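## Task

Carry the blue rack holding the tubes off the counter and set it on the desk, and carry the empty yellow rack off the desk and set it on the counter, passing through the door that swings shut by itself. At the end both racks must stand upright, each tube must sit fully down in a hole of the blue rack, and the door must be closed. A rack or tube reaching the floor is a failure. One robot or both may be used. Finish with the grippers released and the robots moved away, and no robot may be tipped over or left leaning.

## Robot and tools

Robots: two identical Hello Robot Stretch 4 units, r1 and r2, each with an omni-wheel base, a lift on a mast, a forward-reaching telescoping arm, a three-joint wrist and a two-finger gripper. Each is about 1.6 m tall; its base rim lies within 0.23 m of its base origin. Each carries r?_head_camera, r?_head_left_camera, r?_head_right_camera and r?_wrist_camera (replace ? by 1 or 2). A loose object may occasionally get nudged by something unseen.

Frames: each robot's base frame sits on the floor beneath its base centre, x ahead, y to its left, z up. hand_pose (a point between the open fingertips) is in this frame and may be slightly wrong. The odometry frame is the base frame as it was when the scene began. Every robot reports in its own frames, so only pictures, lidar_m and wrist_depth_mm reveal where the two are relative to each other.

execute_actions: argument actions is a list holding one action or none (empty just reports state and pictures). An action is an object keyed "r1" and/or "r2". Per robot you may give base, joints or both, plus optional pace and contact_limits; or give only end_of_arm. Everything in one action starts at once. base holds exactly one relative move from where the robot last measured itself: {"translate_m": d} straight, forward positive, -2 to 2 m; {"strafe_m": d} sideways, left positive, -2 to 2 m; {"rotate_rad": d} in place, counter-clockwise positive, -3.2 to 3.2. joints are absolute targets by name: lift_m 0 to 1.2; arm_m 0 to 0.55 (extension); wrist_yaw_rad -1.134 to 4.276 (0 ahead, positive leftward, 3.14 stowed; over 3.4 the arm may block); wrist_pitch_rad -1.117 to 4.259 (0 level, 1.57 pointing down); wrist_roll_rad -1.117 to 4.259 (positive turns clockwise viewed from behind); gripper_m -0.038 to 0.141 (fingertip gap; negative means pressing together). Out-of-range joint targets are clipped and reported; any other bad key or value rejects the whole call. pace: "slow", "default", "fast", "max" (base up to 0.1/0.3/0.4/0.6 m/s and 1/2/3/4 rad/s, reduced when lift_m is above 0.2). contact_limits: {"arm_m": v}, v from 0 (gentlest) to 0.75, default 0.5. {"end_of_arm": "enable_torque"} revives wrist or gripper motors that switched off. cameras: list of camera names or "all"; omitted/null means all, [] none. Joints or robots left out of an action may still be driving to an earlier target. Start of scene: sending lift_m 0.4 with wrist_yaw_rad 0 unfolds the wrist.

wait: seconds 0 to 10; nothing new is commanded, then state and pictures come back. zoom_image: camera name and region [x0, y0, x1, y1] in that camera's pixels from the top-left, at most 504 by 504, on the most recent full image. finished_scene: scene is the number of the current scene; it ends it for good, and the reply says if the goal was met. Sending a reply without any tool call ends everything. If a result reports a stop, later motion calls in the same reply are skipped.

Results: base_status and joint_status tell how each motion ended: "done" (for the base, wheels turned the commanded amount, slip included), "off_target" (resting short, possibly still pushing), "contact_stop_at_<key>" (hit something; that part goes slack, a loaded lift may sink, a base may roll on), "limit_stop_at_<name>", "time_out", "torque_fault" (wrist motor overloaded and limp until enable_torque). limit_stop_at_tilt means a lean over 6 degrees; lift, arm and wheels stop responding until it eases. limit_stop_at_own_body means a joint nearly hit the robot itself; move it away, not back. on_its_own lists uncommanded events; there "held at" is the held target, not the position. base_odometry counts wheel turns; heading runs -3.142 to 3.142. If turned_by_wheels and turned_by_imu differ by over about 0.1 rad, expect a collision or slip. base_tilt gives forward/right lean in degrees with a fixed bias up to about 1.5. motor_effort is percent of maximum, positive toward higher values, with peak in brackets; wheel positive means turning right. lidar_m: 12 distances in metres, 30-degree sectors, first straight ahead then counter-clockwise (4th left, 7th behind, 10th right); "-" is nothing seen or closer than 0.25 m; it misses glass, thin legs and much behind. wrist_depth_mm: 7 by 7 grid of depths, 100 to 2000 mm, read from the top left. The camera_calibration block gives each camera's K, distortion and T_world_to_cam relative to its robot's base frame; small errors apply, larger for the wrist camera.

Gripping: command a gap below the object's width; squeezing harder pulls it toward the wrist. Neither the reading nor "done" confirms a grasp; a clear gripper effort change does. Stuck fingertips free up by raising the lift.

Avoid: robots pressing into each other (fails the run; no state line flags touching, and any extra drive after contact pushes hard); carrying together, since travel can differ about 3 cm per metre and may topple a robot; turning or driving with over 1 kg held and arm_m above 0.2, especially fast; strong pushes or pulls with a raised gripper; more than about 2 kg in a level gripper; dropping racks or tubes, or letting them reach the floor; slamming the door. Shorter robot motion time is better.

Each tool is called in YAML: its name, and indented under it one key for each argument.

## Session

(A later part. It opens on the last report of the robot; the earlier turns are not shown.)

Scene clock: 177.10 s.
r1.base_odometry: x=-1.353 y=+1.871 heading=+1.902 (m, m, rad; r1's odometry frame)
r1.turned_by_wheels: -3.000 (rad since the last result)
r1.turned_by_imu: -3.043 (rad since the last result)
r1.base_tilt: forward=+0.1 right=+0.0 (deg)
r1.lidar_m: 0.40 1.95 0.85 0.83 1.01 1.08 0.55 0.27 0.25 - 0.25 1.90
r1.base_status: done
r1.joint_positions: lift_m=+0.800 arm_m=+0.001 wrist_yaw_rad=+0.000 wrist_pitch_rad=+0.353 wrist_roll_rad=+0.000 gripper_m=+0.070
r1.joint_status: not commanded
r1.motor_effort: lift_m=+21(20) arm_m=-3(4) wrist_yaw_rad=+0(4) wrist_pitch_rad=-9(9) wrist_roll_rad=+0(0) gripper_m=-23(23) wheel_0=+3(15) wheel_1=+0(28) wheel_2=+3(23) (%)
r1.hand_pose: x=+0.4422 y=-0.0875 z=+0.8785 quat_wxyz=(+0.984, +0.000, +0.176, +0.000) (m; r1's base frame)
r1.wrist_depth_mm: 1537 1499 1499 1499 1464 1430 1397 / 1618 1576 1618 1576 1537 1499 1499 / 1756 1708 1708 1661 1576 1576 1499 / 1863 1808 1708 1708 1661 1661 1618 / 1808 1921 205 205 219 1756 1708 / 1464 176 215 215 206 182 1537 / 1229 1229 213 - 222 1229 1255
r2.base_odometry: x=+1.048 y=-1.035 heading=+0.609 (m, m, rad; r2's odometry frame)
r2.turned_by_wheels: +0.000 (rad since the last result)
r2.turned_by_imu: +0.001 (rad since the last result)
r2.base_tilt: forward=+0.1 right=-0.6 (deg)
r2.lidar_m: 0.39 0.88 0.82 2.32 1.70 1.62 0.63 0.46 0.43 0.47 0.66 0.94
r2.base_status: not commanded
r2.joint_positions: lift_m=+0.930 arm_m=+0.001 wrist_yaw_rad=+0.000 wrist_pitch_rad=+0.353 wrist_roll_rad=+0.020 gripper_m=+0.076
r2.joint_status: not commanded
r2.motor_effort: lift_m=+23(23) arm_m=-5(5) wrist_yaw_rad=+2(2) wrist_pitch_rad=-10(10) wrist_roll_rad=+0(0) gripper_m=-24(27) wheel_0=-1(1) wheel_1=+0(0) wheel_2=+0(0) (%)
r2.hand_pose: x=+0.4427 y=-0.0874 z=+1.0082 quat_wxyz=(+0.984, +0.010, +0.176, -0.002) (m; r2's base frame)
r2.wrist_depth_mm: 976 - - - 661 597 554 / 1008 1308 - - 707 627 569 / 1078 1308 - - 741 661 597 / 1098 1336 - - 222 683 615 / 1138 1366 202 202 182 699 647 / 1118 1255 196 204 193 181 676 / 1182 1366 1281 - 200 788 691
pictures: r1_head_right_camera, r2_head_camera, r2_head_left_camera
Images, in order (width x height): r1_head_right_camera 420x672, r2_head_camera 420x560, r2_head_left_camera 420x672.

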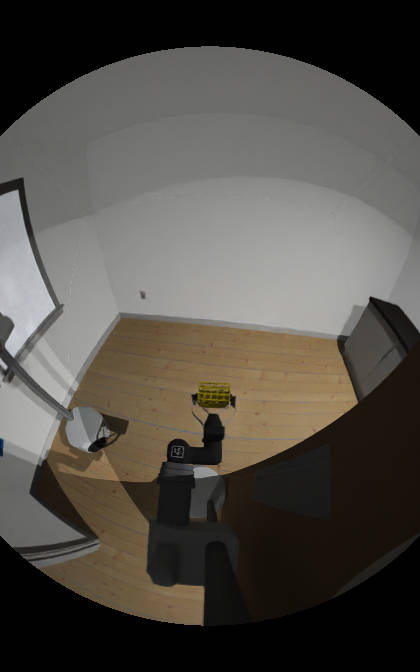

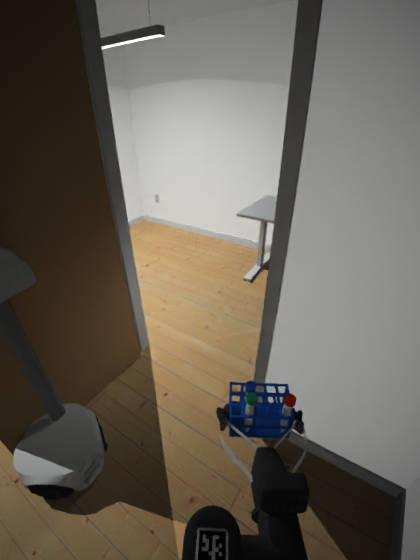

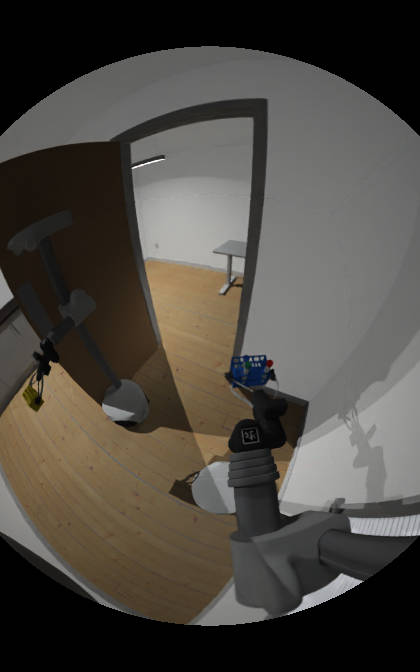

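execute_actions:
  actions:
    - {"r2":{"base":{"strafe_m":0.17}}}
  cameras: []

execute_actions:
  actions:
    - {"r2":{"base":{"translate_m":0.65}}}
  cameras: ["r2_head_right_camera","r2_head_left_camera"]

Scene clock: 184.43 s.
r1.base_odometry: x=-1.353 y=+1.871 heading=+1.902 (m, m, rad; r1's odometry frame)
r1.turned_by_wheels: +0.000 (rad since the last result)
r1.turned_by_imu: +0.000 (rad since the last result)
r1.base_tilt: forward=+0.1 right=+0.0 (deg)
r1.lidar_m: 0.42 1.97 0.71 0.68 1.01 1.09 0.56 0.26 0.25 - 0.25 1.91
r1.base_status: not commanded
r1.joint_positions: lift_m=+0.800 arm_m=+0.001 wrist_yaw_rad=+0.000 wrist_pitch_rad=+0.353 wrist_roll_rad=+0.000 gripper_m=+0.070
r1.joint_status: not commanded
r1.motor_effort: lift_m=+20(20) arm_m=-3(3) wrist_yaw_rad=+0(0) wrist_pitch_rad=-8(8) wrist_roll_rad=+1(0) gripper_m=-22(22) wheel_0=+3(3) wheel_1=+0(0) wheel_2=+3(3) (%)
r1.hand_pose: x=+0.4422 y=-0.0875 z=+0.8785 quat_wxyz=(+0.984, +0.000, +0.176, +0.000) (m; r1's base frame)
r1.wrist_depth_mm: 1576 1537 1499 1464 1430 1430 1397 / 1618 1618 1576 1537 1499 1464 1430 / 1708 1708 1708 1576 1618 1576 1576 / 1863 1863 1756 1708 1661 1661 1661 / 1863 1921 204 204 218 1756 1708 / 1499 176 215 215 206 182 1537 / 1205 1255 213 - 222 1229 1255
r2.base_odometry: x=+0.950 y=-0.896 heading=+0.610 (m, m, rad; r2's odometry frame)
r2.turned_by_wheels: +0.000 (rad since the last result)
r2.turned_by_imu: +0.001 (rad since the last result)
r2.base_tilt: forward=+0.1 right=-0.6 (deg)
r2.lidar_m: 0.41 0.71 0.75 2.18 1.59 1.54 0.83 0.63 0.57 0.55 0.87 1.02
r2.base_status: done
r2.joint_positions: lift_m=+0.930 arm_m=+0.001 wrist_yaw_rad=+0.000 wrist_pitch_rad=+0.353 wrist_roll_rad=+0.020 gripper_m=+0.076
r2.joint_status: not commanded
r2.motor_effort: lift_m=+23(23) arm_m=-5(5) wrist_yaw_rad=+2(1) wrist_pitch_rad=-10(9) wrist_roll_rad=+0(0) gripper_m=-28(23) wheel_0=+2(8) wheel_1=+0(7) wheel_2=-1(2) (%)
r2.hand_pose: x=+0.4427 y=-0.0874 z=+1.0082 quat_wxyz=(+0.984, +0.010, +0.176, -0.002) (m; r2's base frame)
r2.wrist_depth_mm: 878 1042 - - - 668 615 / 904 1078 - - - 699 634 / 917 1138 - - - 723 668 / 976 1160 1430 - - 750 699 / 976 1205 202 203 183 788 715 / 1008 1098 196 205 193 181 750 / 1042 1281 1336 - 200 878 768
pictures: none
No camera images: the call's "cameras" was empty. Leave "cameras" out to get every camera's image.

Scene clock: 188.07 s.
r1.base_odometry: x=-1.353 y=+1.871 heading=+1.902 (m, m, rad; r1's odometry frame)
r1.turned_by_wheels: +0.000 (rad since the last result)
r1.turned_by_imu: +0.000 (rad since the last result)
r1.base_tilt: forward=+0.1 right=+0.0 (deg)
r1.lidar_m: 0.41 1.95 1.48 0.42 0.41 0.67 0.57 0.27 0.25 - 0.25 1.90
r1.base_status: not commanded
r1.joint_positions: lift_m=+0.800 arm_m=+0.001 wrist_yaw_rad=+0.000 wrist_pitch_rad=+0.353 wrist_roll_rad=+0.000 gripper_m=+0.070
r1.joint_status: not commanded
r1.motor_effort: lift_m=+20(20) arm_m=-3(3) wrist_yaw_rad=+0(1) wrist_pitch_rad=-9(8) wrist_roll_rad=+0(0) gripper_m=-23(22) wheel_0=+3(3) wheel_1=+0(0) wheel_2=+3(2) (%)
r1.hand_pose: x=+0.4422 y=-0.0875 z=+0.8785 quat_wxyz=(+0.984, +0.000, +0.176, +0.000) (m; r1's base frame)
r1.wrist_depth_mm: 1576 1499 1499 1464 1464 1397 1397 / 1618 1661 1537 1576 1499 1499 1430 / 1756 1708 1661 1618 1618 1576 1537 / 1863 1808 1708 1708 1708 1661 1618 / 1863 1921 205 204 219 1756 1756 / 1499 176 215 215 206 182 1499 / 1205 1229 213 - 222 1229 1255
r2.base_odometry: x=+1.483 y=-0.524 heading=+0.610 (m, m, rad; r2's odometry frame)
r2.turned_by_wheels: +0.000 (rad since the last result)
r2.turned_by_imu: +0.001 (rad since the last result)
r2.base_tilt: forward=+0.1 right=-0.6 (deg)
r2.lidar_m: 0.40 0.76 0.43 0.38 0.77 2.08 1.31 0.98 0.91 0.71 0.44 0.50
r2.base_status: done
r2.joint_positions: lift_m=+0.930 arm_m=+0.001 wrist_yaw_rad=+0.000 wrist_pitch_rad=+0.353 wrist_roll_rad=+0.020 gripper_m=+0.076
r2.joint_status: not commanded
r2.motor_effort: lift_m=+23(23) arm_m=-5(5) wrist_yaw_rad=+2(1) wrist_pitch_rad=-10(10) wrist_roll_rad=+0(0) gripper_m=-26(25) wheel_0=+0(4) wheel_1=+1(6) wheel_2=+1(9) (%)
r2.hand_pose: x=+0.4427 y=-0.0874 z=+1.0082 quat_wxyz=(+0.984, +0.010, +0.176, -0.002) (m; r2's base frame)
r2.wrist_depth_mm: 634 - - - - - 1808 / 647 - - - - - 1863 / 661 - - - - 1921 1921 / 683 - - 252 222 - - / 691 - 202 202 182 - - / 691 809 196 204 193 181 1808 / 707 1397 1308 - 200 1430 1464
pictures: r2_head_left_camera, r2_head_right_camera
Images, in order (width x height): r2_head_left_camera 420x672, r2_head_right_camera 420x672.

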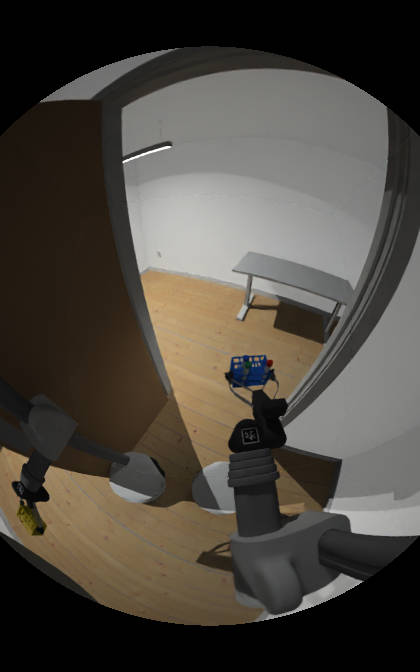

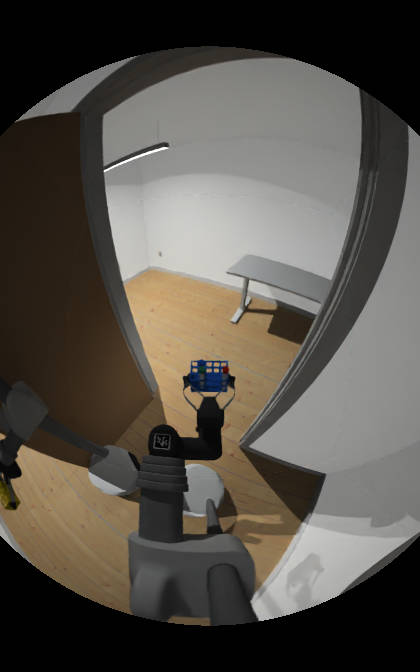

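execute_actions:
  actions:
    - {"r2":{"base":{"translate_m":0.64}}}
  cameras: []

execute_actions:
  actions:
    - {"r2":{"base":{"rotate_rad":-0.53}}}
  cameras: []

execute_actions:
  actions:
    - {"r2":{"base":{"translate_m":0.7},"joints":{"lift_m":0.80}}}
  cameras: ["r2_head_camera","r2_wrist_camera","r1_head_right_camera"]

Scene clock: 199.20 s.
r1.base_odometry: x=-1.353 y=+1.871 heading=+1.902 (m, m, rad; r1's odometry frame)
r1.turned_by_wheels: +0.000 (rad since the last result)
r1.turned_by_imu: +0.001 (rad since the last result)
r1.base_tilt: forward=+0.1 right=+0.1 (deg)
r1.lidar_m: 0.41 1.95 1.49 1.47 1.00 0.64 0.56 0.27 0.25 - 0.25 1.90
r1.base_status: not commanded
r1.joint_positions: lift_m=+0.800 arm_m=+0.001 wrist_yaw_rad=+0.000 wrist_pitch_rad=+0.353 wrist_roll_rad=+0.000 gripper_m=+0.070
r1.joint_status: not commanded
r1.motor_effort: lift_m=+20(20) arm_m=-3(3) wrist_yaw_rad=+0(0) wrist_pitch_rad=-8(8) wrist_roll_rad=+0(0) gripper_m=-23(24) wheel_0=+3(3) wheel_1=+0(0) wheel_2=+3(3) (%)
r1.hand_pose: x=+0.4422 y=-0.0875 z=+0.8785 quat_wxyz=(+0.984, +0.000, +0.176, +0.000) (m; r1's base frame)
r1.wrist_depth_mm: 1537 1537 1499 1464 1464 1430 1397 / 1618 1618 1537 1537 1499 1499 1464 / 1708 1756 1661 1661 1618 1576 1499 / 1808 1808 1756 1661 1661 1661 1661 / 1863 1863 205 205 219 1756 1708 / 1499 176 215 215 205 182 1499 / 1229 1255 213 - 222 1255 1255
r2.base_odometry: x=+2.008 y=-0.157 heading=+0.610 (m, m, rad; r2's odometry frame)
r2.turned_by_wheels: +0.000 (rad since the last result)
r2.turned_by_imu: +0.002 (rad since the last result)
r2.base_tilt: forward=+0.2 right=-0.6 (deg)
r2.lidar_m: 0.40 2.58 0.43 0.44 0.60 0.64 1.77 1.32 0.41 1.29 1.30 1.24
r2.base_status: done
r2.joint_positions: lift_m=+0.930 arm_m=+0.001 wrist_yaw_rad=+0.000 wrist_pitch_rad=+0.353 wrist_roll_rad=+0.020 gripper_m=+0.076
r2.joint_status: not commanded
r2.motor_effort: lift_m=+23(23) arm_m=-5(5) wrist_yaw_rad=+1(1) wrist_pitch_rad=-10(10) wrist_roll_rad=+0(0) gripper_m=-29(27) wheel_0=-1(4) wheel_1=-1(5) wheel_2=+0(5) (%)
r2.hand_pose: x=+0.4427 y=-0.0874 z=+1.0082 quat_wxyz=(+0.984, +0.010, +0.176, -0.002) (m; r2's base frame)
r2.wrist_depth_mm: - - - 1983 1756 1576 1397 / - - - - 1808 1618 1464 / - - - - 1921 1661 1537 / - - - - 222 1160 1182 / - - 201 202 183 1808 1661 / 1708 1537 196 205 193 181 1708 / 1430 1397 1308 - 199 1430 1397
pictures: none
No camera images: the call's "cameras" was empty. Leave "cameras" out to get every camera's image.

Scene clock: 200.57 s.
r1.base_odometry: x=-1.353 y=+1.871 heading=+1.902 (m, m, rad; r1's odometry frame)
r1.turned_by_wheels: +0.000 (rad since the last result)
r1.turned_by_imu: +0.000 (rad since the last result)
r1.base_tilt: forward=+0.1 right=-0.1 (deg)
r1.lidar_m: 0.41 1.96 1.48 1.48 1.00 0.63 0.56 0.25 0.25 - 0.25 1.91
r1.base_status: not commanded
r1.joint_positions: lift_m=+0.800 arm_m=+0.001 wrist_yaw_rad=+0.000 wrist_pitch_rad=+0.353 wrist_roll_rad=+0.000 gripper_m=+0.070
r1.joint_status: not commanded
r1.motor_effort: lift_m=+20(20) arm_m=-3(3) wrist_yaw_rad=+0(1) wrist_pitch_rad=-8(8) wrist_roll_rad=+0(0) gripper_m=-23(22) wheel_0=+3(3) wheel_1=+0(1) wheel_2=+2(3) (%)
r1.hand_pose: x=+0.4422 y=-0.0875 z=+0.8785 quat_wxyz=(+0.984, +0.000, +0.176, +0.000) (m; r1's base frame)
r1.wrist_depth_mm: 1576 1537 1499 1464 1464 1430 1397 / 1618 1618 1618 1576 1499 1499 1464 / 1708 1708 1708 1618 1618 1618 1537 / 1756 1808 1756 1756 1756 1661 1661 / 1863 1863 205 205 219 1756 1708 / 1537 176 214 215 205 182 1499 / 1229 1255 213 - 222 1255 1255
r2.base_odometry: x=+2.008 y=-0.157 heading=+0.080 (m, m, rad; r2's odometry frame)
r2.turned_by_wheels: -0.530 (rad since the last result)
r2.turned_by_imu: -0.520 (rad since the last result)
r2.base_tilt: forward=+0.1 right=-0.6 (deg)
r2.lidar_m: 0.39 1.29 2.58 0.41 0.43 0.60 0.65 1.76 1.29 0.39 1.29 1.29
r2.base_status: done
r2.joint_positions: lift_m=+0.930 arm_m=+0.001 wrist_yaw_rad=+0.000 wrist_pitch_rad=+0.353 wrist_roll_rad=+0.020 gripper_m=+0.076
r2.joint_status: not commanded
r2.motor_effort: lift_m=+23(23) arm_m=-5(5) wrist_yaw_rad=+3(3) wrist_pitch_rad=-10(10) wrist_roll_rad=+0(0) gripper_m=-24(24) wheel_0=+0(3) wheel_1=+0(5) wheel_2=+0(7) (%)
r2.hand_pose: x=+0.4427 y=-0.0875 z=+1.0082 quat_wxyz=(+0.984, +0.010, +0.176, -0.002) (m; r2's base frame)
r2.wrist_depth_mm: 1708 1708 1708 1661 1661 1661 1661 / 1863 1756 1756 1808 1756 1808 1708 / 1921 1983 1808 1863 1808 1863 1618 / - 1921 1229 1118 234 1281 1281 / - - 201 202 182 - 1708 / 1708 1576 196 205 193 180 1618 / 1430 1397 1336 - 200 1430 1430
pictures: none
No camera images: the call's "cameras" was empty. Leave "cameras" out to get every camera's image.

Scene clock: 204.37 s.
r1.base_odometry: x=-1.353 y=+1.871 heading=+1.902 (m, m, rad; r1's odometry frame)
r1.turned_by_wheels: +0.000 (rad since the last result)
r1.turned_by_imu: +0.000 (rad since the last result)
r1.base_tilt: forward=+0.0 right=+0.0 (deg)
r1.lidar_m: 0.40 1.95 1.49 1.49 1.01 1.08 0.56 0.26 0.25 - 0.25 1.91
r1.base_status: not commanded
r1.joint_positions: lift_m=+0.800 arm_m=+0.001 wrist_yaw_rad=+0.000 wrist_pitch_rad=+0.353 wrist_roll_rad=+0.000 gripper_m=+0.070
r1.joint_status: not commanded
r1.motor_effort: lift_m=+20(20) arm_m=-3(3) wrist_yaw_rad=-1(0) wrist_pitch_rad=-8(8) wrist_roll_rad=+0(0) gripper_m=-23(23) wheel_0=+3(3) wheel_1=+0(0) wheel_2=+3(3) (%)
r1.hand_pose: x=+0.4422 y=-0.0875 z=+0.8785 quat_wxyz=(+0.984, +0.000, +0.176, +0.000) (m; r1's base frame)
r1.wrist_depth_mm: 1576 1537 1537 1464 1464 1430 1397 / 1618 1618 1576 1537 1537 1499 1464 / 1708 1708 1708 1708 1576 1537 1537 / 1863 1808 1756 1708 1708 1661 1576 / 1863 1921 205 205 219 1756 1756 / 1499 176 214 215 206 182 1537 / 1229 1229 213 - 222 1229 1255
r2.base_odometry: x=+2.706 y=-0.102 heading=+0.080 (m, m, rad; r2's odometry frame)
r2.turned_by_wheels: +0.000 (rad since the last result)
r2.turned_by_imu: +0.001 (rad since the last result)
r2.base_tilt: forward=+0.1 right=-0.6 (deg)
r2.lidar_m: 0.40 0.56 1.95 2.47 0.89 0.77 1.31 0.73 0.88 1.23 0.85 0.61
r2.base_status: done
r2.joint_positions: lift_m=+0.800 arm_m=+0.001 wrist_yaw_rad=+0.000 wrist_pitch_rad=+0.353 wrist_roll_rad=+0.020 gripper_m=+0.076
r2.joint_status: all done
r2.motor_effort: lift_m=+20(21) arm_m=-5(5) wrist_yaw_rad=+2(3) wrist_pitch_rad=-10(10) wrist_roll_rad=+0(0) gripper_m=-27(26) wheel_0=-2(5) wheel_1=-1(5) wheel_2=+2(7) (%)
r2.hand_pose: x=+0.4427 y=-0.0874 z=+0.8784 quat_wxyz=(+0.984, +0.010, +0.176, -0.002) (m; r2's base frame)
r2.wrist_depth_mm: 1042 1042 1042 1060 1060 1042 1025 / 1118 1118 1138 1098 1098 1078 1078 / 1182 1160 1138 1118 1160 1138 1160 / 1205 768 732 676 221 798 809 / 549 564 201 202 182 574 574 / 433 413 195 204 193 181 442 / 1255 1205 415 - 199 1229 1255
pictures: r1_head_right_camera, r2_head_camera, r2_wrist_camera
camera_calibration (this result's frames):
r2_wrist_camera: T_world_to_cam=[[0.0343488, -0.999238, -0.0185148, -0.0754474], [-0.360528, 0.00488948, -0.932736, 1.03138], [0.932116, 0.0387135, -0.360085, 0.136155], [0, 0, 0, 1]] pos_world=[0.247519, -0.0857039, 1.00963]
Images, in order (width x height): r1_head_right_camera 420x672, r2_head_camera 420x560, r2_wrist_camera 616x392.

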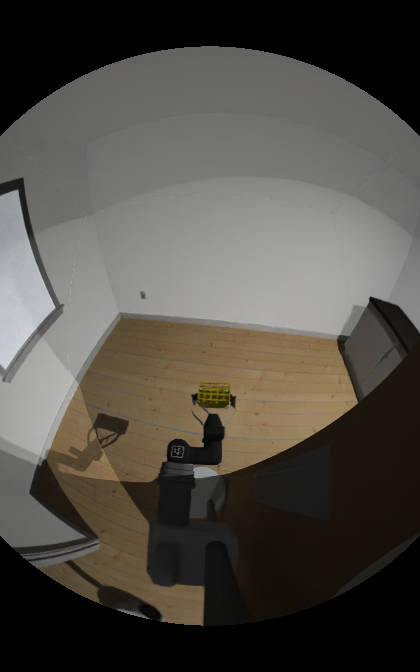

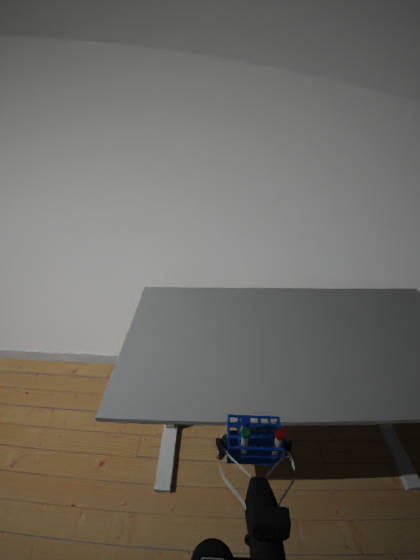

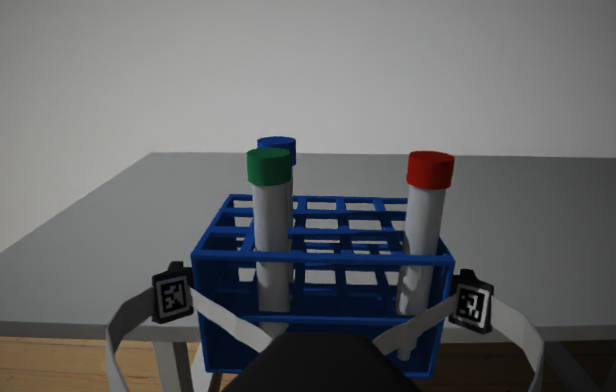

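execute_actions:
  actions:
    - {"r1":{"base":{"strafe_m":0.3},"joints":{"lift_m":0.96}},"r2":{"joints":{"arm_m":0.3,"lift_m":0.73}}}
  cameras: ["r1_head_right_camera"]

execute_actions:
  actions:
    - {"r2":{"joints":{"lift_m":0.69},"pace":"slow"}}
  cameras: ["r1_head_right_camera","r2_wrist_camera"]

Scene clock: 214.43 s.
r1.base_odometry: x=-1.637 y=+1.773 heading=+1.903 (m, m, rad; r1's odometry frame)
r1.turned_by_wheels: +0.000 (rad since the last result)
r1.turned_by_imu: +0.001 (rad since the last result)
r1.base_tilt: forward=+0.0 right=+0.0 (deg)
r1.lidar_m: 0.42 1.53 1.18 1.19 0.93 0.81 1.25 0.42 0.25 0.25 2.08 1.93
r1.base_status: done
r1.joint_positions: lift_m=+0.960 arm_m=+0.001 wrist_yaw_rad=+0.000 wrist_pitch_rad=+0.353 wrist_roll_rad=+0.000 gripper_m=+0.070
r1.joint_status: all done
r1.motor_effort: lift_m=+22(25) arm_m=-3(3) wrist_yaw_rad=+0(0) wrist_pitch_rad=-8(8) wrist_roll_rad=+0(0) gripper_m=-23(23) wheel_0=+2(6) wheel_1=+1(10) wheel_2=+0(2) (%)
r1.hand_pose: x=+0.4422 y=-0.0874 z=+1.0383 quat_wxyz=(+0.984, +0.000, +0.176, +0.000) (m; r1's base frame)
r1.wrist_depth_mm: 1499 1576 1537 1499 1464 1464 1430 / 1537 1618 1618 1618 1576 1499 1499 / 1576 1756 1708 1661 1618 1618 1576 / 1576 1863 1756 1756 1708 1708 1618 / 1576 1983 204 204 219 1808 1756 / 1537 176 215 216 206 182 1708 / 1397 1464 213 - 222 1430 1464
r2.base_odometry: x=+2.706 y=-0.102 heading=+0.079 (m, m, rad; r2's odometry frame)
r2.turned_by_wheels: +0.000 (rad since the last result)
r2.turned_by_imu: +0.002 (rad since the last result)
r2.base_tilt: forward=+0.1 right=-0.7 (deg)
r2.lidar_m: 0.53 0.58 1.94 2.49 0.87 0.78 1.17 0.73 0.89 1.22 0.85 0.61
r2.base_status: not commanded
r2.joint_positions: lift_m=+0.730 arm_m=+0.299 wrist_yaw_rad=+0.000 wrist_pitch_rad=+0.353 wrist_roll_rad=+0.020 gripper_m=+0.076
r2.joint_status: all done
r2.motor_effort: lift_m=+18(18) arm_m=+5(6) wrist_yaw_rad=+2(3) wrist_pitch_rad=-10(10) wrist_roll_rad=+0(0) gripper_m=-25(29) wheel_0=-1(1) wheel_1=-1(1) wheel_2=+2(2) (%)
r2.hand_pose: x=+0.7407 y=-0.0874 z=+0.8086 quat_wxyz=(+0.984, +0.010, +0.176, -0.002) (m; r2's base frame)
r2.wrist_depth_mm: 768 778 778 768 768 768 759 / 831 820 820 820 820 809 798 / 878 842 842 842 854 854 831 / 580 580 544 512 222 597 609 / 418 418 201 202 182 427 427 / 324 297 195 204 193 181 330 / 270 265 249 - 199 272 270
pictures: r1_head_right_camera
Images, in order (width x height): r1_head_right_camera 420x672.

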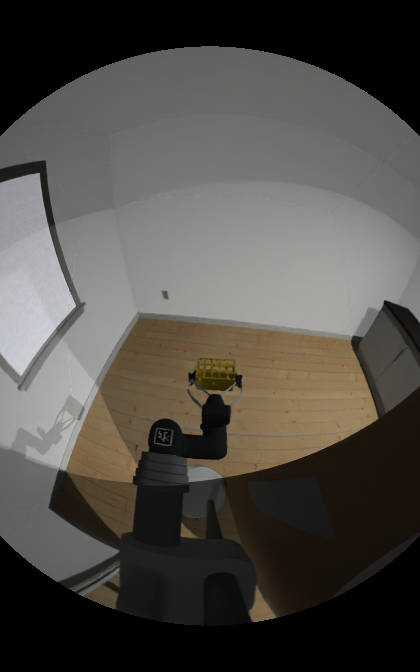

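Scene clock: 215.60 s.
r1.base_odometry: x=-1.637 y=+1.773 heading=+1.903 (m, m, rad; r1's odometry frame)
r1.turned_by_wheels: +0.000 (rad since the last result)
r1.turned_by_imu: +0.000 (rad since the last result)
r1.base_tilt: forward=+0.1 right=+0.0 (deg)
r1.lidar_m: 0.40 1.54 1.18 1.19 0.95 0.80 1.27 0.43 0.25 0.25 2.09 1.94
r1.base_status: not commanded
r1.joint_positions: lift_m=+0.960 arm_m=+0.001 wrist_yaw_rad=+0.000 wrist_pitch_rad=+0.353 wrist_roll_rad=+0.000 gripper_m=+0.070
r1.joint_status: not commanded
r1.motor_effort: lift_m=+23(22) arm_m=-3(3) wrist_yaw_rad=+0(0) wrist_pitch_rad=-8(8) wrist_roll_rad=+0(0) gripper_m=-22(22) wheel_0=+2(2) wheel_1=+0(0) wheel_2=+0(0) (%)
r1.hand_pose: x=+0.4422 y=-0.0874 z=+1.0383 quat_wxyz=(+0.984, +0.000, +0.176, +0.000) (m; r1's base frame)
r1.wrist_depth_mm: 1537 1576 1499 1499 1464 1430 1430 / 1576 1661 1661 1576 1537 1537 1499 / 1537 1756 1661 1661 1661 1576 1576 / 1576 1863 1808 1756 1756 1708 1661 / 1576 1921 204 205 219 1756 1756 / 1537 176 215 215 206 182 1756 / 1430 1430 213 - 221 1464 1464
r2.base_odometry: x=+2.706 y=-0.102 heading=+0.079 (m, m, rad; r2's odometry frame)
r2.turned_by_wheels: +0.000 (rad since the last result)
r2.turned_by_imu: +0.000 (rad since the last result)
r2.base_tilt: forward=+0.1 right=-0.6 (deg)
r2.lidar_m: 0.55 0.58 1.96 2.48 0.89 0.78 1.15 0.76 0.88 1.22 0.84 0.61
r2.base_status: not commanded
r2.joint_positions: lift_m=+0.690 arm_m=+0.299 wrist_yaw_rad=+0.000 wrist_pitch_rad=+0.353 wrist_roll_rad=+0.020 gripper_m=+0.076
r2.joint_status: all done
r2.motor_effort: lift_m=+18(18) arm_m=+5(5) wrist_yaw_rad=+2(2) wrist_pitch_rad=-10(9) wrist_roll_rad=+0(0) gripper_m=-23(25) wheel_0=-1(1) wheel_1=-1(1) wheel_2=+2(2) (%)
r2.hand_pose: x=+0.7407 y=-0.0874 z=+0.7686 quat_wxyz=(+0.984, +0.010, +0.176, -0.002) (m; r2's base frame)
r2.wrist_depth_mm: 788 768 768 768 759 759 768 / 820 820 820 820 820 820 788 / 854 768 788 778 798 831 831 / 473 466 442 415 223 484 492 / 338 342 201 202 182 347 347 / 263 243 195 204 193 180 270 / 220 218 212 - 200 220 219
pictures: r1_head_right_camera, r2_wrist_camera
camera_calibration (this result's frames):
r2_wrist_camera: T_world_to_cam=[[0.0344523, -0.999235, -0.0185105, -0.0877677], [-0.36039, 0.00485391, -0.932789, 1.03631], [0.932165, 0.0388077, -0.359947, -0.181263], [0, 0, 0, 1]] pos_world=[0.545468, -0.0856963, 0.899793]
Images, in order (width x height): r1_head_right_camera 420x672, r2_wrist_camera 616x392.

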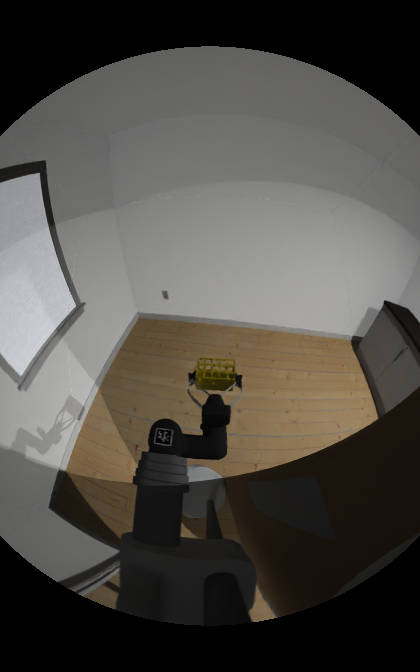

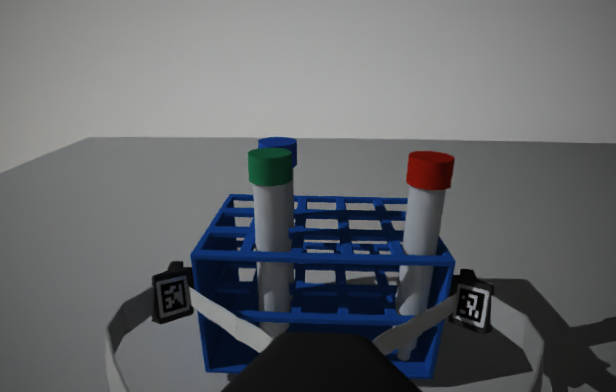

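execute_actions:
  actions:
    - {"r1":{"base":{"translate_m":-0.15}},"r2":{"joints":{"lift_m":0.686},"pace":"slow"}}
  cameras: []

execute_actions:
  actions:
    - {"r1":{"base":{"strafe_m":0.35},"pace":"slow"},"r2":{"joints":{"gripper_m":0.141},"pace":"slow"}}
  cameras: ["r1_head_right_camera","r2_wrist_camera"]

Scene clock: 219.70 s.
r1.base_odometry: x=-1.588 y=+1.631 heading=+1.902 (m, m, rad; r1's odometry frame)
r1.turned_by_wheels: +0.000 (rad since the last result)
r1.turned_by_imu: +0.000 (rad since the last result)
r1.base_tilt: forward=+0.0 right=+0.0 (deg)
r1.lidar_m: 0.41 1.56 1.23 1.21 0.72 0.69 1.11 0.47 0.25 0.25 0.25 0.25
r1.base_status: done
r1.joint_positions: lift_m=+0.960 arm_m=+0.001 wrist_yaw_rad=+0.000 wrist_pitch_rad=+0.353 wrist_roll_rad=+0.000 gripper_m=+0.070
r1.joint_status: not commanded
r1.motor_effort: lift_m=+22(22) arm_m=-3(3) wrist_yaw_rad=-1(2) wrist_pitch_rad=-8(8) wrist_roll_rad=+0(0) gripper_m=-23(23) wheel_0=+0(4) wheel_1=-3(8) wheel_2=+0(10) (%)
r1.hand_pose: x=+0.4422 y=-0.0874 z=+1.0383 quat_wxyz=(+0.984, +0.000, +0.176, +0.000) (m; r1's base frame)
r1.wrist_depth_mm: 1576 1661 1661 1618 1618 1618 1576 / 1537 1808 1808 1708 1708 1661 1618 / 1576 1863 1863 1863 1756 1756 1708 / 1576 - 1921 1863 1863 1863 1808 / 1576 - 204 204 219 1921 1863 / 1499 176 215 216 206 182 1756 / 1397 1430 213 - 222 1430 1464
r2.base_odometry: x=+2.706 y=-0.102 heading=+0.079 (m, m, rad; r2's odometry frame)
r2.turned_by_wheels: +0.000 (rad since the last result)
r2.turned_by_imu: +0.001 (rad since the last result)
r2.base_tilt: forward=+0.1 right=-0.5 (deg)
r2.lidar_m: 0.54 0.58 1.92 2.48 0.88 0.79 1.07 0.72 0.90 1.21 0.86 0.60
r2.base_status: not commanded
r2.joint_positions: lift_m=+0.686 arm_m=+0.299 wrist_yaw_rad=+0.000 wrist_pitch_rad=+0.353 wrist_roll_rad=+0.020 gripper_m=+0.076
r2.joint_status: all done
r2.motor_effort: lift_m=+18(19) arm_m=+5(5) wrist_yaw_rad=+1(2) wrist_pitch_rad=-9(9) wrist_roll_rad=+0(0) gripper_m=-28(24) wheel_0=-1(1) wheel_1=-1(1) wheel_2=+2(2) (%)
r2.hand_pose: x=+0.7407 y=-0.0874 z=+0.7646 quat_wxyz=(+0.984, +0.010, +0.176, -0.002) (m; r2's base frame)
r2.wrist_depth_mm: 768 768 768 768 768 768 750 / 809 820 809 820 809 798 809 / 854 759 759 768 778 788 831 / 459 459 433 407 223 473 477 / 329 332 201 203 182 342 340 / 257 237 195 204 193 181 264 / 213 213 206 - 199 215 214
pictures: none
No camera images: the call's "cameras" was empty. Leave "cameras" out to get every camera's image.

Scene clock: 224.37 s.
r1.base_odometry: x=-1.919 y=+1.517 heading=+1.902 (m, m, rad; r1's odometry frame)
r1.turned_by_wheels: +0.000 (rad since the last result)
r1.turned_by_imu: +0.001 (rad since the last result)
r1.base_tilt: forward=+0.0 right=+0.0 (deg)
r1.lidar_m: 0.40 1.09 0.88 0.86 0.68 0.52 0.52 1.20 0.35 0.25 0.25 2.12
r1.base_status: done
r1.joint_positions: lift_m=+0.960 arm_m=+0.001 wrist_yaw_rad=+0.000 wrist_pitch_rad=+0.353 wrist_roll_rad=+0.000 gripper_m=+0.070
r1.joint_status: not commanded
r1.motor_effort: lift_m=+22(22) arm_m=-3(3) wrist_yaw_rad=+0(1) wrist_pitch_rad=-7(8) wrist_roll_rad=+0(0) gripper_m=-23(23) wheel_0=-1(5) wheel_1=+1(6) wheel_2=-2(1) (%)
r1.hand_pose: x=+0.4422 y=-0.0874 z=+1.0383 quat_wxyz=(+0.984, +0.000, +0.176, +0.000) (m; r1's base frame)
r1.wrist_depth_mm: 1118 1618 1708 1661 1618 1618 1576 / 1118 1618 1808 1756 1756 1661 1661 / 1160 1618 1863 1863 1863 1808 1756 / 1118 1618 1983 1921 1921 1863 1863 / 1138 1661 205 204 218 - 1921 / 1138 176 214 215 206 182 1756 / 1160 1430 213 - 222 1397 1464
r2.base_odometry: x=+2.706 y=-0.102 heading=+0.079 (m, m, rad; r2's odometry frame)
r2.turned_by_wheels: +0.000 (rad since the last result)
r2.turned_by_imu: +0.001 (rad since the last result)
r2.base_tilt: forward=+0.1 right=-0.6 (deg)
r2.lidar_m: 0.55 0.57 1.95 2.49 0.89 0.77 0.96 0.75 0.89 1.21 0.85 0.61
r2.base_status: not commanded
r2.joint_positions: lift_m=+0.686 arm_m=+0.299 wrist_yaw_rad=+0.000 wrist_pitch_rad=+0.352 wrist_roll_rad=+0.020 gripper_m=+0.141
r2.joint_status: all done
r2.motor_effort: lift_m=+18(18) arm_m=+5(5) wrist_yaw_rad=+2(1) wrist_pitch_rad=-6(10) wrist_roll_rad=+0(0) gripper_m=-1(22) wheel_0=-1(2) wheel_1=-1(1) wheel_2=+2(2) (%)
r2.hand_pose: x=+0.7408 y=-0.0874 z=+0.7649 quat_wxyz=(+0.984, +0.010, +0.175, -0.002) (m; r2's base frame)
r2.wrist_depth_mm: 778 778 778 778 768 778 759 / 820 809 820 820 820 798 798 / 866 759 768 778 778 809 831 / 466 462 436 265 410 480 488 / 330 334 221 213 202 342 343 / 257 250 222 208 211 211 265 / 215 213 216 - 215 216 223
pictures: r1_head_right_camera, r2_wrist_camera
camera_calibration (this result's frames):
r2_wrist_camera: T_world_to_cam=[[0.034472, -0.999235, -0.0184732, -0.0878831], [-0.359374, 0.00485424, -0.933181, 1.03245], [0.932557, 0.0388075, -0.358931, -0.183762], [0, 0, 0, 1]] pos_world=[0.545435, -0.0856964, 0.895885]
Images, in order (width x height): r1_head_right_camera 420x672, r2_wrist_camera 616x392.

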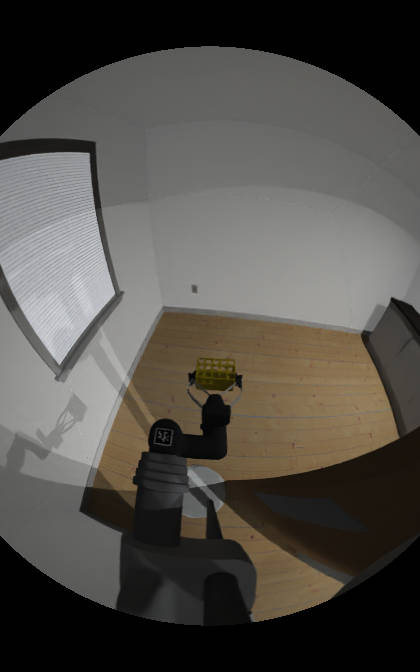

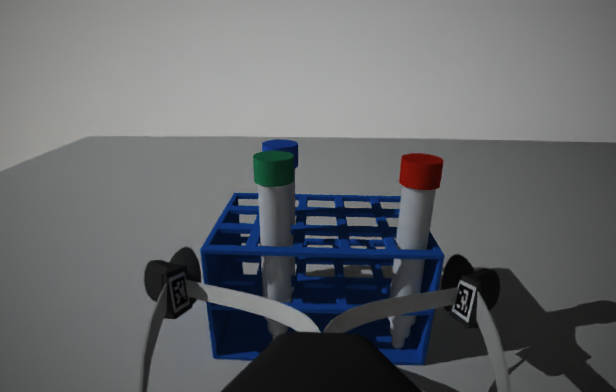

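execute_actions:
  actions:
    - {"r1":{"base":{"translate_m":-0.17}},"r2":{"joints":{"arm_m":0.0}}}
  cameras: ["r2_wrist_camera"]

execute_actions:
  actions:
    - {"r1":{"base":{"strafe_m":0.27},"pace":"slow"},"r2":{"base":{"strafe_m":0.8}}}
  cameras: ["r1_head_right_camera"]

Scene clock: 228.97 s.
r1.base_odometry: x=-1.863 y=+1.356 heading=+1.902 (m, m, rad; r1's odometry frame)
r1.turned_by_wheels: +0.000 (rad since the last result)
r1.turned_by_imu: +0.000 (rad since the last result)
r1.base_tilt: forward=+0.1 right=+0.0 (deg)
r1.lidar_m: 0.40 1.11 0.91 0.88 0.46 0.35 0.41 0.99 0.43 0.25 0.25 2.29
r1.base_status: done
r1.joint_positions: lift_m=+0.960 arm_m=+0.001 wrist_yaw_rad=+0.000 wrist_pitch_rad=+0.353 wrist_roll_rad=+0.000 gripper_m=+0.070
r1.joint_status: not commanded
r1.motor_effort: lift_m=+23(22) arm_m=-3(3) wrist_yaw_rad=-1(0) wrist_pitch_rad=-9(8) wrist_roll_rad=+0(0) gripper_m=-22(23) wheel_0=-1(7) wheel_1=-1(8) wheel_2=+0(10) (%)
r1.hand_pose: x=+0.4422 y=-0.0874 z=+1.0383 quat_wxyz=(+0.984, +0.000, +0.176, +0.000) (m; r1's base frame)
r1.wrist_depth_mm: 1160 1618 1863 1808 1808 1756 1756 / 1160 1661 1921 1921 1863 1863 1808 / 1160 1708 - - 1983 1921 1921 / 1182 1661 - - - - - / 1182 1756 204 204 218 - - / 1160 176 215 215 206 182 1808 / 1160 1464 213 - 222 1430 1464
r2.base_odometry: x=+2.706 y=-0.102 heading=+0.079 (m, m, rad; r2's odometry frame)
r2.turned_by_wheels: +0.000 (rad since the last result)
r2.turned_by_imu: +0.001 (rad since the last result)
r2.base_tilt: forward=+0.1 right=-0.6 (deg)
r2.lidar_m: 0.55 0.57 1.95 2.47 0.88 0.75 0.91 0.75 0.89 1.23 0.83 0.58
r2.base_status: not commanded
r2.joint_positions: lift_m=+0.686 arm_m=+0.001 wrist_yaw_rad=+0.000 wrist_pitch_rad=+0.352 wrist_roll_rad=+0.020 gripper_m=+0.141
r2.joint_status: all done
r2.motor_effort: lift_m=+18(18) arm_m=-5(5) wrist_yaw_rad=+2(1) wrist_pitch_rad=-7(7) wrist_roll_rad=+1(0) gripper_m=+1(2) wheel_0=-2(2) wheel_1=-1(1) wheel_2=+2(2) (%)
r2.hand_pose: x=+0.4428 y=-0.0875 z=+0.7649 quat_wxyz=(+0.984, +0.010, +0.175, -0.002) (m; r2's base frame)
r2.wrist_depth_mm: 1078 1060 1042 1060 1042 1042 1042 / 1098 1118 1118 1060 1098 1078 1098 / 1138 768 778 539 798 809 842 / 466 473 477 477 484 488 484 / 375 373 375 387 389 375 392 / 1366 1308 1255 1366 1281 211 1366 / 1098 1060 1118 - 1138 1098 1118
pictures: r2_wrist_camera
camera_calibration (this result's frames):
r2_wrist_camera: T_world_to_cam=[[0.0341569, -0.999246, -0.0184798, -0.0775534], [-0.359546, 0.00496648, -0.933114, 0.925362], [0.932502, 0.0385166, -0.359106, 0.0942234], [0, 0, 0, 1]] pos_world=[0.247496, -0.0857199, 0.895871]
Images, in order (width x height): r2_wrist_camera 616x392.

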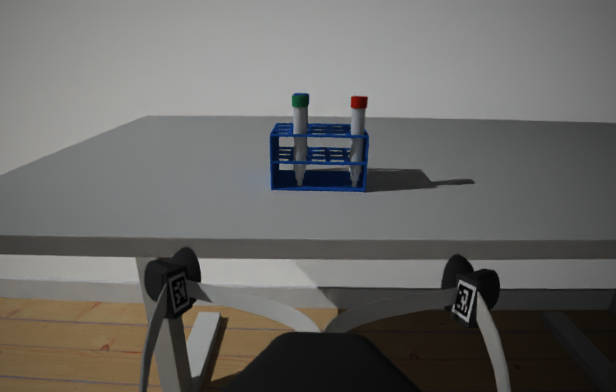

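Scene clock: 232.97 s.
r1.base_odometry: x=-2.119 y=+1.269 heading=+1.902 (m, m, rad; r1's odometry frame)
r1.turned_by_wheels: +0.000 (rad since the last result)
r1.turned_by_imu: +0.001 (rad since the last result)
r1.base_tilt: forward=+0.0 right=-0.1 (deg)
r1.lidar_m: 0.41 0.80 0.63 0.62 0.44 0.33 0.31 0.35 0.55 2.15 2.71 2.33
r1.base_status: done
r1.joint_positions: lift_m=+0.960 arm_m=+0.001 wrist_yaw_rad=+0.000 wrist_pitch_rad=+0.353 wrist_roll_rad=+0.000 gripper_m=+0.070
r1.joint_status: not commanded
r1.motor_effort: lift_m=+22(23) arm_m=-3(3) wrist_yaw_rad=-1(0) wrist_pitch_rad=-8(8) wrist_roll_rad=+1(0) gripper_m=-22(22) wheel_0=-3(6) wheel_1=+3(7) wheel_2=-1(2) (%)
r1.hand_pose: x=+0.4422 y=-0.0874 z=+1.0383 quat_wxyz=(+0.984, +0.000, +0.176, +0.000) (m; r1's base frame)
r1.wrist_depth_mm: 809 1138 1863 1863 1756 1808 1756 / 831 1160 1921 1983 1863 1921 1808 / 831 1182 - - - 1983 1921 / 820 1205 1921 - - - - / 842 1205 204 205 219 - - / 831 176 214 214 206 182 1756 / 831 1205 213 - 221 1464 1430
r2.base_odometry: x=+2.642 y=+0.696 heading=+0.079 (m, m, rad; r2's odometry frame)
r2.turned_by_wheels: +0.000 (rad since the last result)
r2.turned_by_imu: +0.000 (rad since the last result)
r2.base_tilt: forward=+0.1 right=-0.5 (deg)
r2.lidar_m: 1.33 1.39 1.76 1.68 0.92 0.63 0.60 0.62 1.01 2.02 0.83 0.67
r2.base_status: done
r2.joint_positions: lift_m=+0.686 arm_m=+0.001 wrist_yaw_rad=+0.000 wrist_pitch_rad=+0.352 wrist_roll_rad=+0.020 gripper_m=+0.141
r2.joint_status: not commanded
r2.motor_effort: lift_m=+19(19) arm_m=-5(5) wrist_yaw_rad=+3(2) wrist_pitch_rad=-7(7) wrist_roll_rad=+0(0) gripper_m=+0(2) wheel_0=+0(8) wheel_1=-1(7) wheel_2=+1(2) (%)
r2.hand_pose: x=+0.4428 y=-0.0874 z=+0.7648 quat_wxyz=(+0.984, +0.010, +0.175, -0.002) (m; r2's base frame)
r2.wrist_depth_mm: 1078 1042 1042 1042 1042 1025 1025 / 1138 1118 1098 1098 1098 1078 1060 / 1182 1160 1160 1160 1160 831 842 / 1229 1205 1229 1229 1229 1205 504 / 1308 1308 1281 1308 1308 820 1255 / 1366 1336 1255 1397 1281 212 1308 / 1118 1118 1138 - 1138 1025 1160
pictures: r1_head_right_camera
Images, in order (width x height): r1_head_right_camera 420x672.

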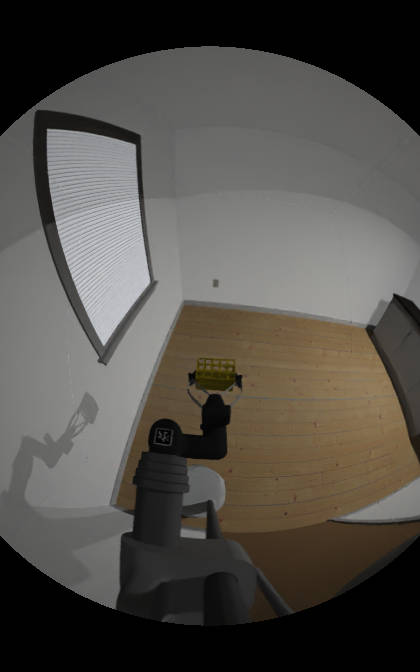

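execute_actions:
  actions:
    - {"r1":{"base":{"rotate_rad":-1.27}}}
  cameras: []

execute_actions:
  actions:
    - {"r1":{"base":{"translate_m":1.9},"pace":"fast"}}
  cameras: ["r1_head_camera","r1_head_right_camera","r2_head_right_camera"]

Scene clock: 240.00 s.
r1.base_odometry: x=-2.119 y=+1.269 heading=+0.632 (m, m, rad; r1's odometry frame)
r1.turned_by_wheels: -1.270 (rad since the last result)
r1.turned_by_imu: -1.294 (rad since the last result)
r1.base_tilt: forward=+0.1 right=+0.0 (deg)
r1.lidar_m: 0.42 2.48 2.27 0.98 0.68 0.61 0.54 0.37 0.33 0.32 0.37 0.90
r1.base_status: done
r1.joint_positions: lift_m=+0.960 arm_m=+0.001 wrist_yaw_rad=+0.000 wrist_pitch_rad=+0.353 wrist_roll_rad=+0.000 gripper_m=+0.070
r1.joint_status: not commanded
r1.motor_effort: lift_m=+22(22) arm_m=-3(3) wrist_yaw_rad=-1(2) wrist_pitch_rad=-8(8) wrist_roll_rad=+0(0) gripper_m=-21(23) wheel_0=+2(5) wheel_1=+3(8) wheel_2=+1(10) (%)
r1.hand_pose: x=+0.4422 y=-0.0874 z=+1.0383 quat_wxyz=(+0.984, +0.000, +0.176, +0.000) (m; r1's base frame)
r1.wrist_depth_mm: - - - - - - 1336 / - - - - - - 1281 / - - - - - - 1205 / - - - - - - 1118 / - - 204 205 218 - 1060 / 1708 176 215 215 206 182 976 / 1397 1430 213 - 222 1430 891
r2.base_odometry: x=+2.642 y=+0.696 heading=+0.079 (m, m, rad; r2's odometry frame)
r2.turned_by_wheels: +0.000 (rad since the last result)
r2.turned_by_imu: +0.001 (rad since the last result)
r2.base_tilt: forward=+0.1 right=-0.6 (deg)
r2.lidar_m: 1.36 1.41 1.77 1.67 0.90 0.65 0.59 0.64 1.04 2.01 0.82 0.69
r2.base_status: not commanded
r2.joint_positions: lift_m=+0.686 arm_m=+0.001 wrist_yaw_rad=+0.000 wrist_pitch_rad=+0.352 wrist_roll_rad=+0.020 gripper_m=+0.141
r2.joint_status: not commanded
r2.motor_effort: lift_m=+19(19) arm_m=-5(5) wrist_yaw_rad=+2(2) wrist_pitch_rad=-7(7) wrist_roll_rad=+0(0) gripper_m=+0(0) wheel_0=+0(0) wheel_1=-1(1) wheel_2=+1(1) (%)
r2.hand_pose: x=+0.4428 y=-0.0874 z=+0.7648 quat_wxyz=(+0.984, +0.010, +0.175, -0.002) (m; r2's base frame)
r2.wrist_depth_mm: 1042 1042 1025 1042 1008 1042 1025 / 1078 1098 1118 1098 1118 1078 1078 / 1182 1160 1160 1182 1160 831 831 / 1229 1229 1281 1205 1182 1205 508 / 1308 1308 1308 1336 1308 820 1281 / 1366 1308 1308 1336 1281 211 1336 / 1138 1118 1118 - 1118 1042 1118
pictures: none
No camera images: the call's "cameras" was empty. Leave "cameras" out to get every camera's image.

Scene clock: 246.60 s.
r1.base_odometry: x=-0.586 y=+2.392 heading=+0.633 (m, m, rad; r1's odometry frame)
r1.turned_by_wheels: +0.000 (rad since the last result)
r1.turned_by_imu: +0.002 (rad since the last result)
r1.base_tilt: forward=+0.1 right=-0.1 (deg)
r1.lidar_m: 0.41 0.97 1.54 1.56 1.97 2.33 1.77 1.18 1.07 1.09 0.84 0.76
r1.base_status: done
r1.joint_positions: lift_m=+0.960 arm_m=+0.001 wrist_yaw_rad=+0.000 wrist_pitch_rad=+0.353 wrist_roll_rad=+0.000 gripper_m=+0.070
r1.joint_status: not commanded
r1.motor_effort: lift_m=+22(21) arm_m=-3(3) wrist_yaw_rad=-1(1) wrist_pitch_rad=-8(8) wrist_roll_rad=+0(0) gripper_m=-22(23) wheel_0=+2(9) wheel_1=+2(8) wheel_2=-1(16) (%)
r1.hand_pose: x=+0.4422 y=-0.0874 z=+1.0383 quat_wxyz=(+0.984, +0.000, +0.176, +0.000) (m; r1's base frame)
r1.wrist_depth_mm: 1397 1397 1229 1118 1008 946 866 / 1397 1430 1281 1160 1078 976 904 / 1182 1160 1160 1138 1078 991 946 / 854 759 699 691 699 699 699 / 960 820 204 205 219 525 500 / 1060 176 215 215 206 182 517 / 1205 976 213 - 221 585 539
r2.base_odometry: x=+2.642 y=+0.696 heading=+0.079 (m, m, rad; r2's odometry frame)
r2.turned_by_wheels: +0.000 (rad since the last result)
r2.turned_by_imu: +0.002 (rad since the last result)
r2.base_tilt: forward=+0.1 right=-0.6 (deg)
r2.lidar_m: 1.35 1.41 1.76 1.69 0.90 0.64 0.60 0.65 0.99 2.02 0.81 0.69
r2.base_status: not commanded
r2.joint_positions: lift_m=+0.686 arm_m=+0.001 wrist_yaw_rad=+0.000 wrist_pitch_rad=+0.352 wrist_roll_rad=+0.020 gripper_m=+0.141
r2.joint_status: not commanded
r2.motor_effort: lift_m=+19(19) arm_m=-5(5) wrist_yaw_rad=+2(2) wrist_pitch_rad=-7(7) wrist_roll_rad=+0(0) gripper_m=+3(2) wheel_0=+0(0) wheel_1=-1(1) wheel_2=+1(1) (%)
r2.hand_pose: x=+0.4428 y=-0.0874 z=+0.7648 quat_wxyz=(+0.984, +0.010, +0.175, -0.002) (m; r2's base frame)
r2.wrist_depth_mm: 1042 1060 1042 1042 1042 1042 1025 / 1098 1098 1098 1098 1098 1098 1098 / 1138 1160 1160 1160 1160 854 831 / 1229 1229 1255 1205 1229 1205 508 / 1308 1281 1308 1336 1281 809 1255 / 1366 1336 1229 1336 1281 212 1336 / 1118 1138 1138 - 1138 1042 1160
pictures: r1_head_camera, r1_head_right_camera, r2_head_right_camera
Images, in order (width x height): r1_head_camera 420x560, r1_head_right_camera 420x672, r2_head_right_camera 420x672.

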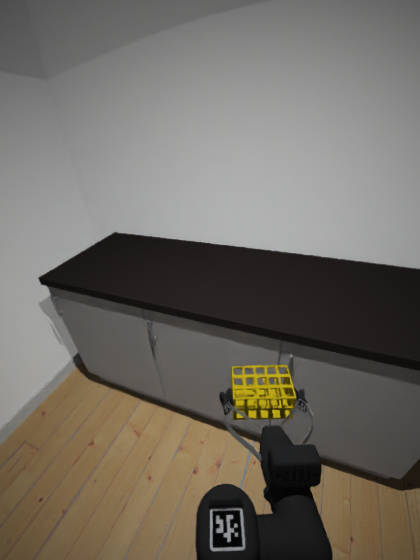

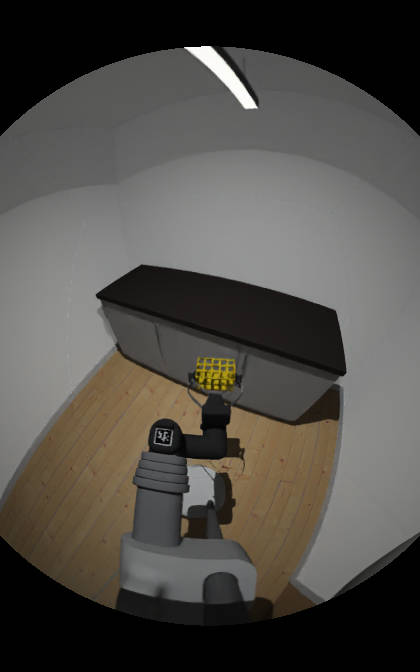

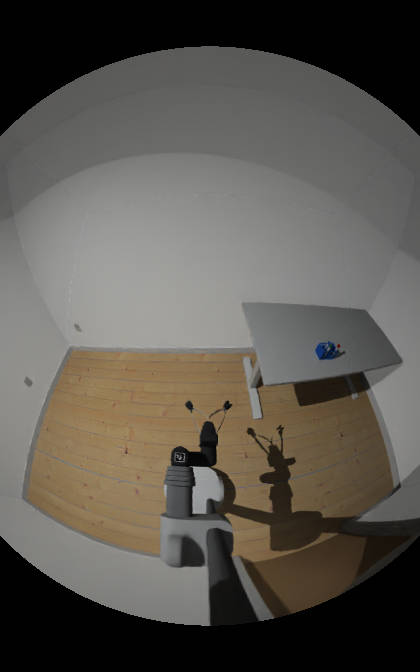

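execute_actions:
  actions:
    - {"r1":{"base":{"translate_m":0.3},"joints":{"arm_m":0.31,"lift_m":0.93},"pace":"fast"}}
  cameras: []

execute_actions:
  actions:
    - {"r1":{"joints":{"lift_m":0.891}}}
  cameras: ["r1_head_camera"]

Scene clock: 253.67 s.
r1.base_odometry: x=-0.345 y=+2.569 heading=+0.633 (m, m, rad; r1's odometry frame)
r1.turned_by_wheels: +0.000 (rad since the last result)
r1.turned_by_imu: +0.001 (rad since the last result)
r1.base_tilt: forward=+0.2 right=+0.0 (deg)
r1.lidar_m: 0.50 0.61 1.40 1.44 1.83 2.62 1.96 1.30 1.18 1.20 0.52 0.48
r1.base_status: done
r1.joint_positions: lift_m=+0.930 arm_m=+0.309 wrist_yaw_rad=+0.000 wrist_pitch_rad=+0.353 wrist_roll_rad=+0.000 gripper_m=+0.070
r1.joint_status: all done
r1.motor_effort: lift_m=+18(19) arm_m=+5(8) wrist_yaw_rad=-2(1) wrist_pitch_rad=-8(9) wrist_roll_rad=+1(0) gripper_m=-22(22) wheel_0=+1(8) wheel_1=+2(7) wheel_2=+0(12) (%)
r1.hand_pose: x=+0.7508 y=-0.0873 z=+1.0086 quat_wxyz=(+0.984, +0.000, +0.176, +0.000) (m; r1's base frame)
r1.wrist_depth_mm: 759 691 609 559 512 469 439 / 820 723 640 585 539 492 459 / 866 778 683 621 564 517 477 / 609 609 609 615 580 539 500 / 436 436 204 205 219 436 436 / 336 176 214 215 206 182 336 / 272 276 213 - 222 274 278
r2.base_odometry: x=+2.642 y=+0.696 heading=+0.079 (m, m, rad; r2's odometry frame)
r2.turned_by_wheels: +0.000 (rad since the last result)
r2.turned_by_imu: +0.001 (rad since the last result)
r2.base_tilt: forward=+0.1 right=-0.6 (deg)
r2.lidar_m: 1.34 1.41 1.77 1.69 0.88 0.65 0.61 0.65 1.01 2.04 0.78 0.68
r2.base_status: not commanded
r2.joint_positions: lift_m=+0.686 arm_m=+0.001 wrist_yaw_rad=+0.000 wrist_pitch_rad=+0.352 wrist_roll_rad=+0.020 gripper_m=+0.141
r2.joint_status: not commanded
r2.motor_effort: lift_m=+19(19) arm_m=-5(5) wrist_yaw_rad=+2(2) wrist_pitch_rad=-7(7) wrist_roll_rad=+0(0) gripper_m=-3(1) wheel_0=+0(0) wheel_1=-1(1) wheel_2=+1(1) (%)
r2.hand_pose: x=+0.4428 y=-0.0874 z=+0.7648 quat_wxyz=(+0.984, +0.010, +0.175, -0.002) (m; r2's base frame)
r2.wrist_depth_mm: 1025 1042 1042 1025 1042 1042 1060 / 1098 1118 1078 1098 1098 1078 1098 / 1160 1160 1138 1160 1160 831 831 / 1229 1255 1255 1229 1229 1205 504 / 1336 1308 1308 1281 1308 831 1308 / 1366 1281 1255 1336 1255 211 1336 / 1138 1118 1160 - 1138 1042 1160
pictures: none
No camera images: the call's "cameras" was empty. Leave "cameras" out to get every camera's image.

Scene clock: 254.67 s.
r1.base_odometry: x=-0.345 y=+2.569 heading=+0.633 (m, m, rad; r1's odometry frame)
r1.turned_by_wheels: +0.000 (rad since the last result)
r1.turned_by_imu: +0.000 (rad since the last result)
r1.base_tilt: forward=+0.2 right=-0.1 (deg)
r1.lidar_m: 0.49 0.62 1.43 1.45 1.83 2.62 1.96 1.31 1.19 1.20 0.53 0.48
r1.base_status: not commanded
r1.joint_positions: lift_m=+0.891 arm_m=+0.309 wrist_yaw_rad=+0.000 wrist_pitch_rad=+0.353 wrist_roll_rad=+0.000 gripper_m=+0.070
r1.joint_status: all done
r1.motor_effort: lift_m=+18(22) arm_m=+5(5) wrist_yaw_rad=-2(2) wrist_pitch_rad=-8(8) wrist_roll_rad=+0(0) gripper_m=-23(22) wheel_0=+2(1) wheel_1=+2(2) wheel_2=+0(0) (%)
r1.hand_pose: x=+0.7507 y=-0.0873 z=+0.9697 quat_wxyz=(+0.984, +0.000, +0.176, +0.000) (m; r1's base frame)
r1.wrist_depth_mm: 759 683 609 559 508 469 442 / 820 723 647 585 535 488 452 / 842 750 676 621 564 517 477 / 504 504 508 500 504 504 484 / 355 359 204 205 219 359 359 / 277 176 215 215 206 182 277 / 225 228 212 - 213 226 235
r2.base_odometry: x=+2.642 y=+0.696 heading=+0.079 (m, m, rad; r2's odometry frame)
r2.turned_by_wheels: +0.000 (rad since the last result)
r2.turned_by_imu: +0.000 (rad since the last result)
r2.base_tilt: forward=+0.1 right=-0.6 (deg)
r2.lidar_m: 1.34 1.39 1.79 1.67 0.91 0.65 0.60 0.63 1.02 2.03 0.79 0.67
r2.base_status: not commanded
r2.joint_positions: lift_m=+0.686 arm_m=+0.001 wrist_yaw_rad=+0.000 wrist_pitch_rad=+0.352 wrist_roll_rad=+0.020 gripper_m=+0.141
r2.joint_status: not commanded
r2.motor_effort: lift_m=+19(19) arm_m=-5(5) wrist_yaw_rad=+2(2) wrist_pitch_rad=-7(7) wrist_roll_rad=+0(1) gripper_m=+2(1) wheel_0=+0(0) wheel_1=-1(1) wheel_2=+1(1) (%)
r2.hand_pose: x=+0.4428 y=-0.0874 z=+0.7648 quat_wxyz=(+0.984, +0.010, +0.175, -0.002) (m; r2's base frame)
r2.wrist_depth_mm: 1060 1042 1060 1042 1025 1025 1025 / 1118 1078 1098 1078 1098 1098 1098 / 1160 1182 1160 1160 1160 842 842 / 1229 1255 1229 1229 1205 1205 504 / 1308 1308 1308 1281 1336 831 1308 / 1336 1308 1255 1366 1255 211 1336 / 1118 1118 1118 - 1118 1060 1138
pictures: r1_head_camera
Images, in order (width x height): r1_head_camera 420x560.

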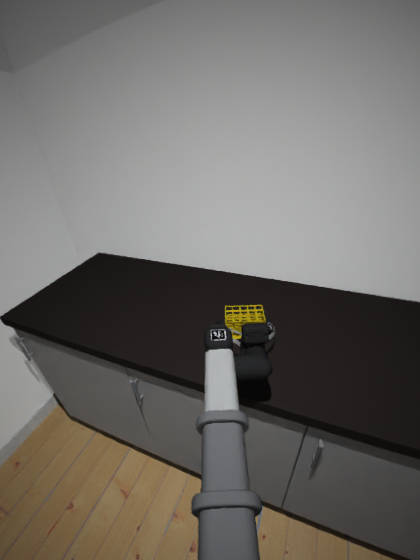

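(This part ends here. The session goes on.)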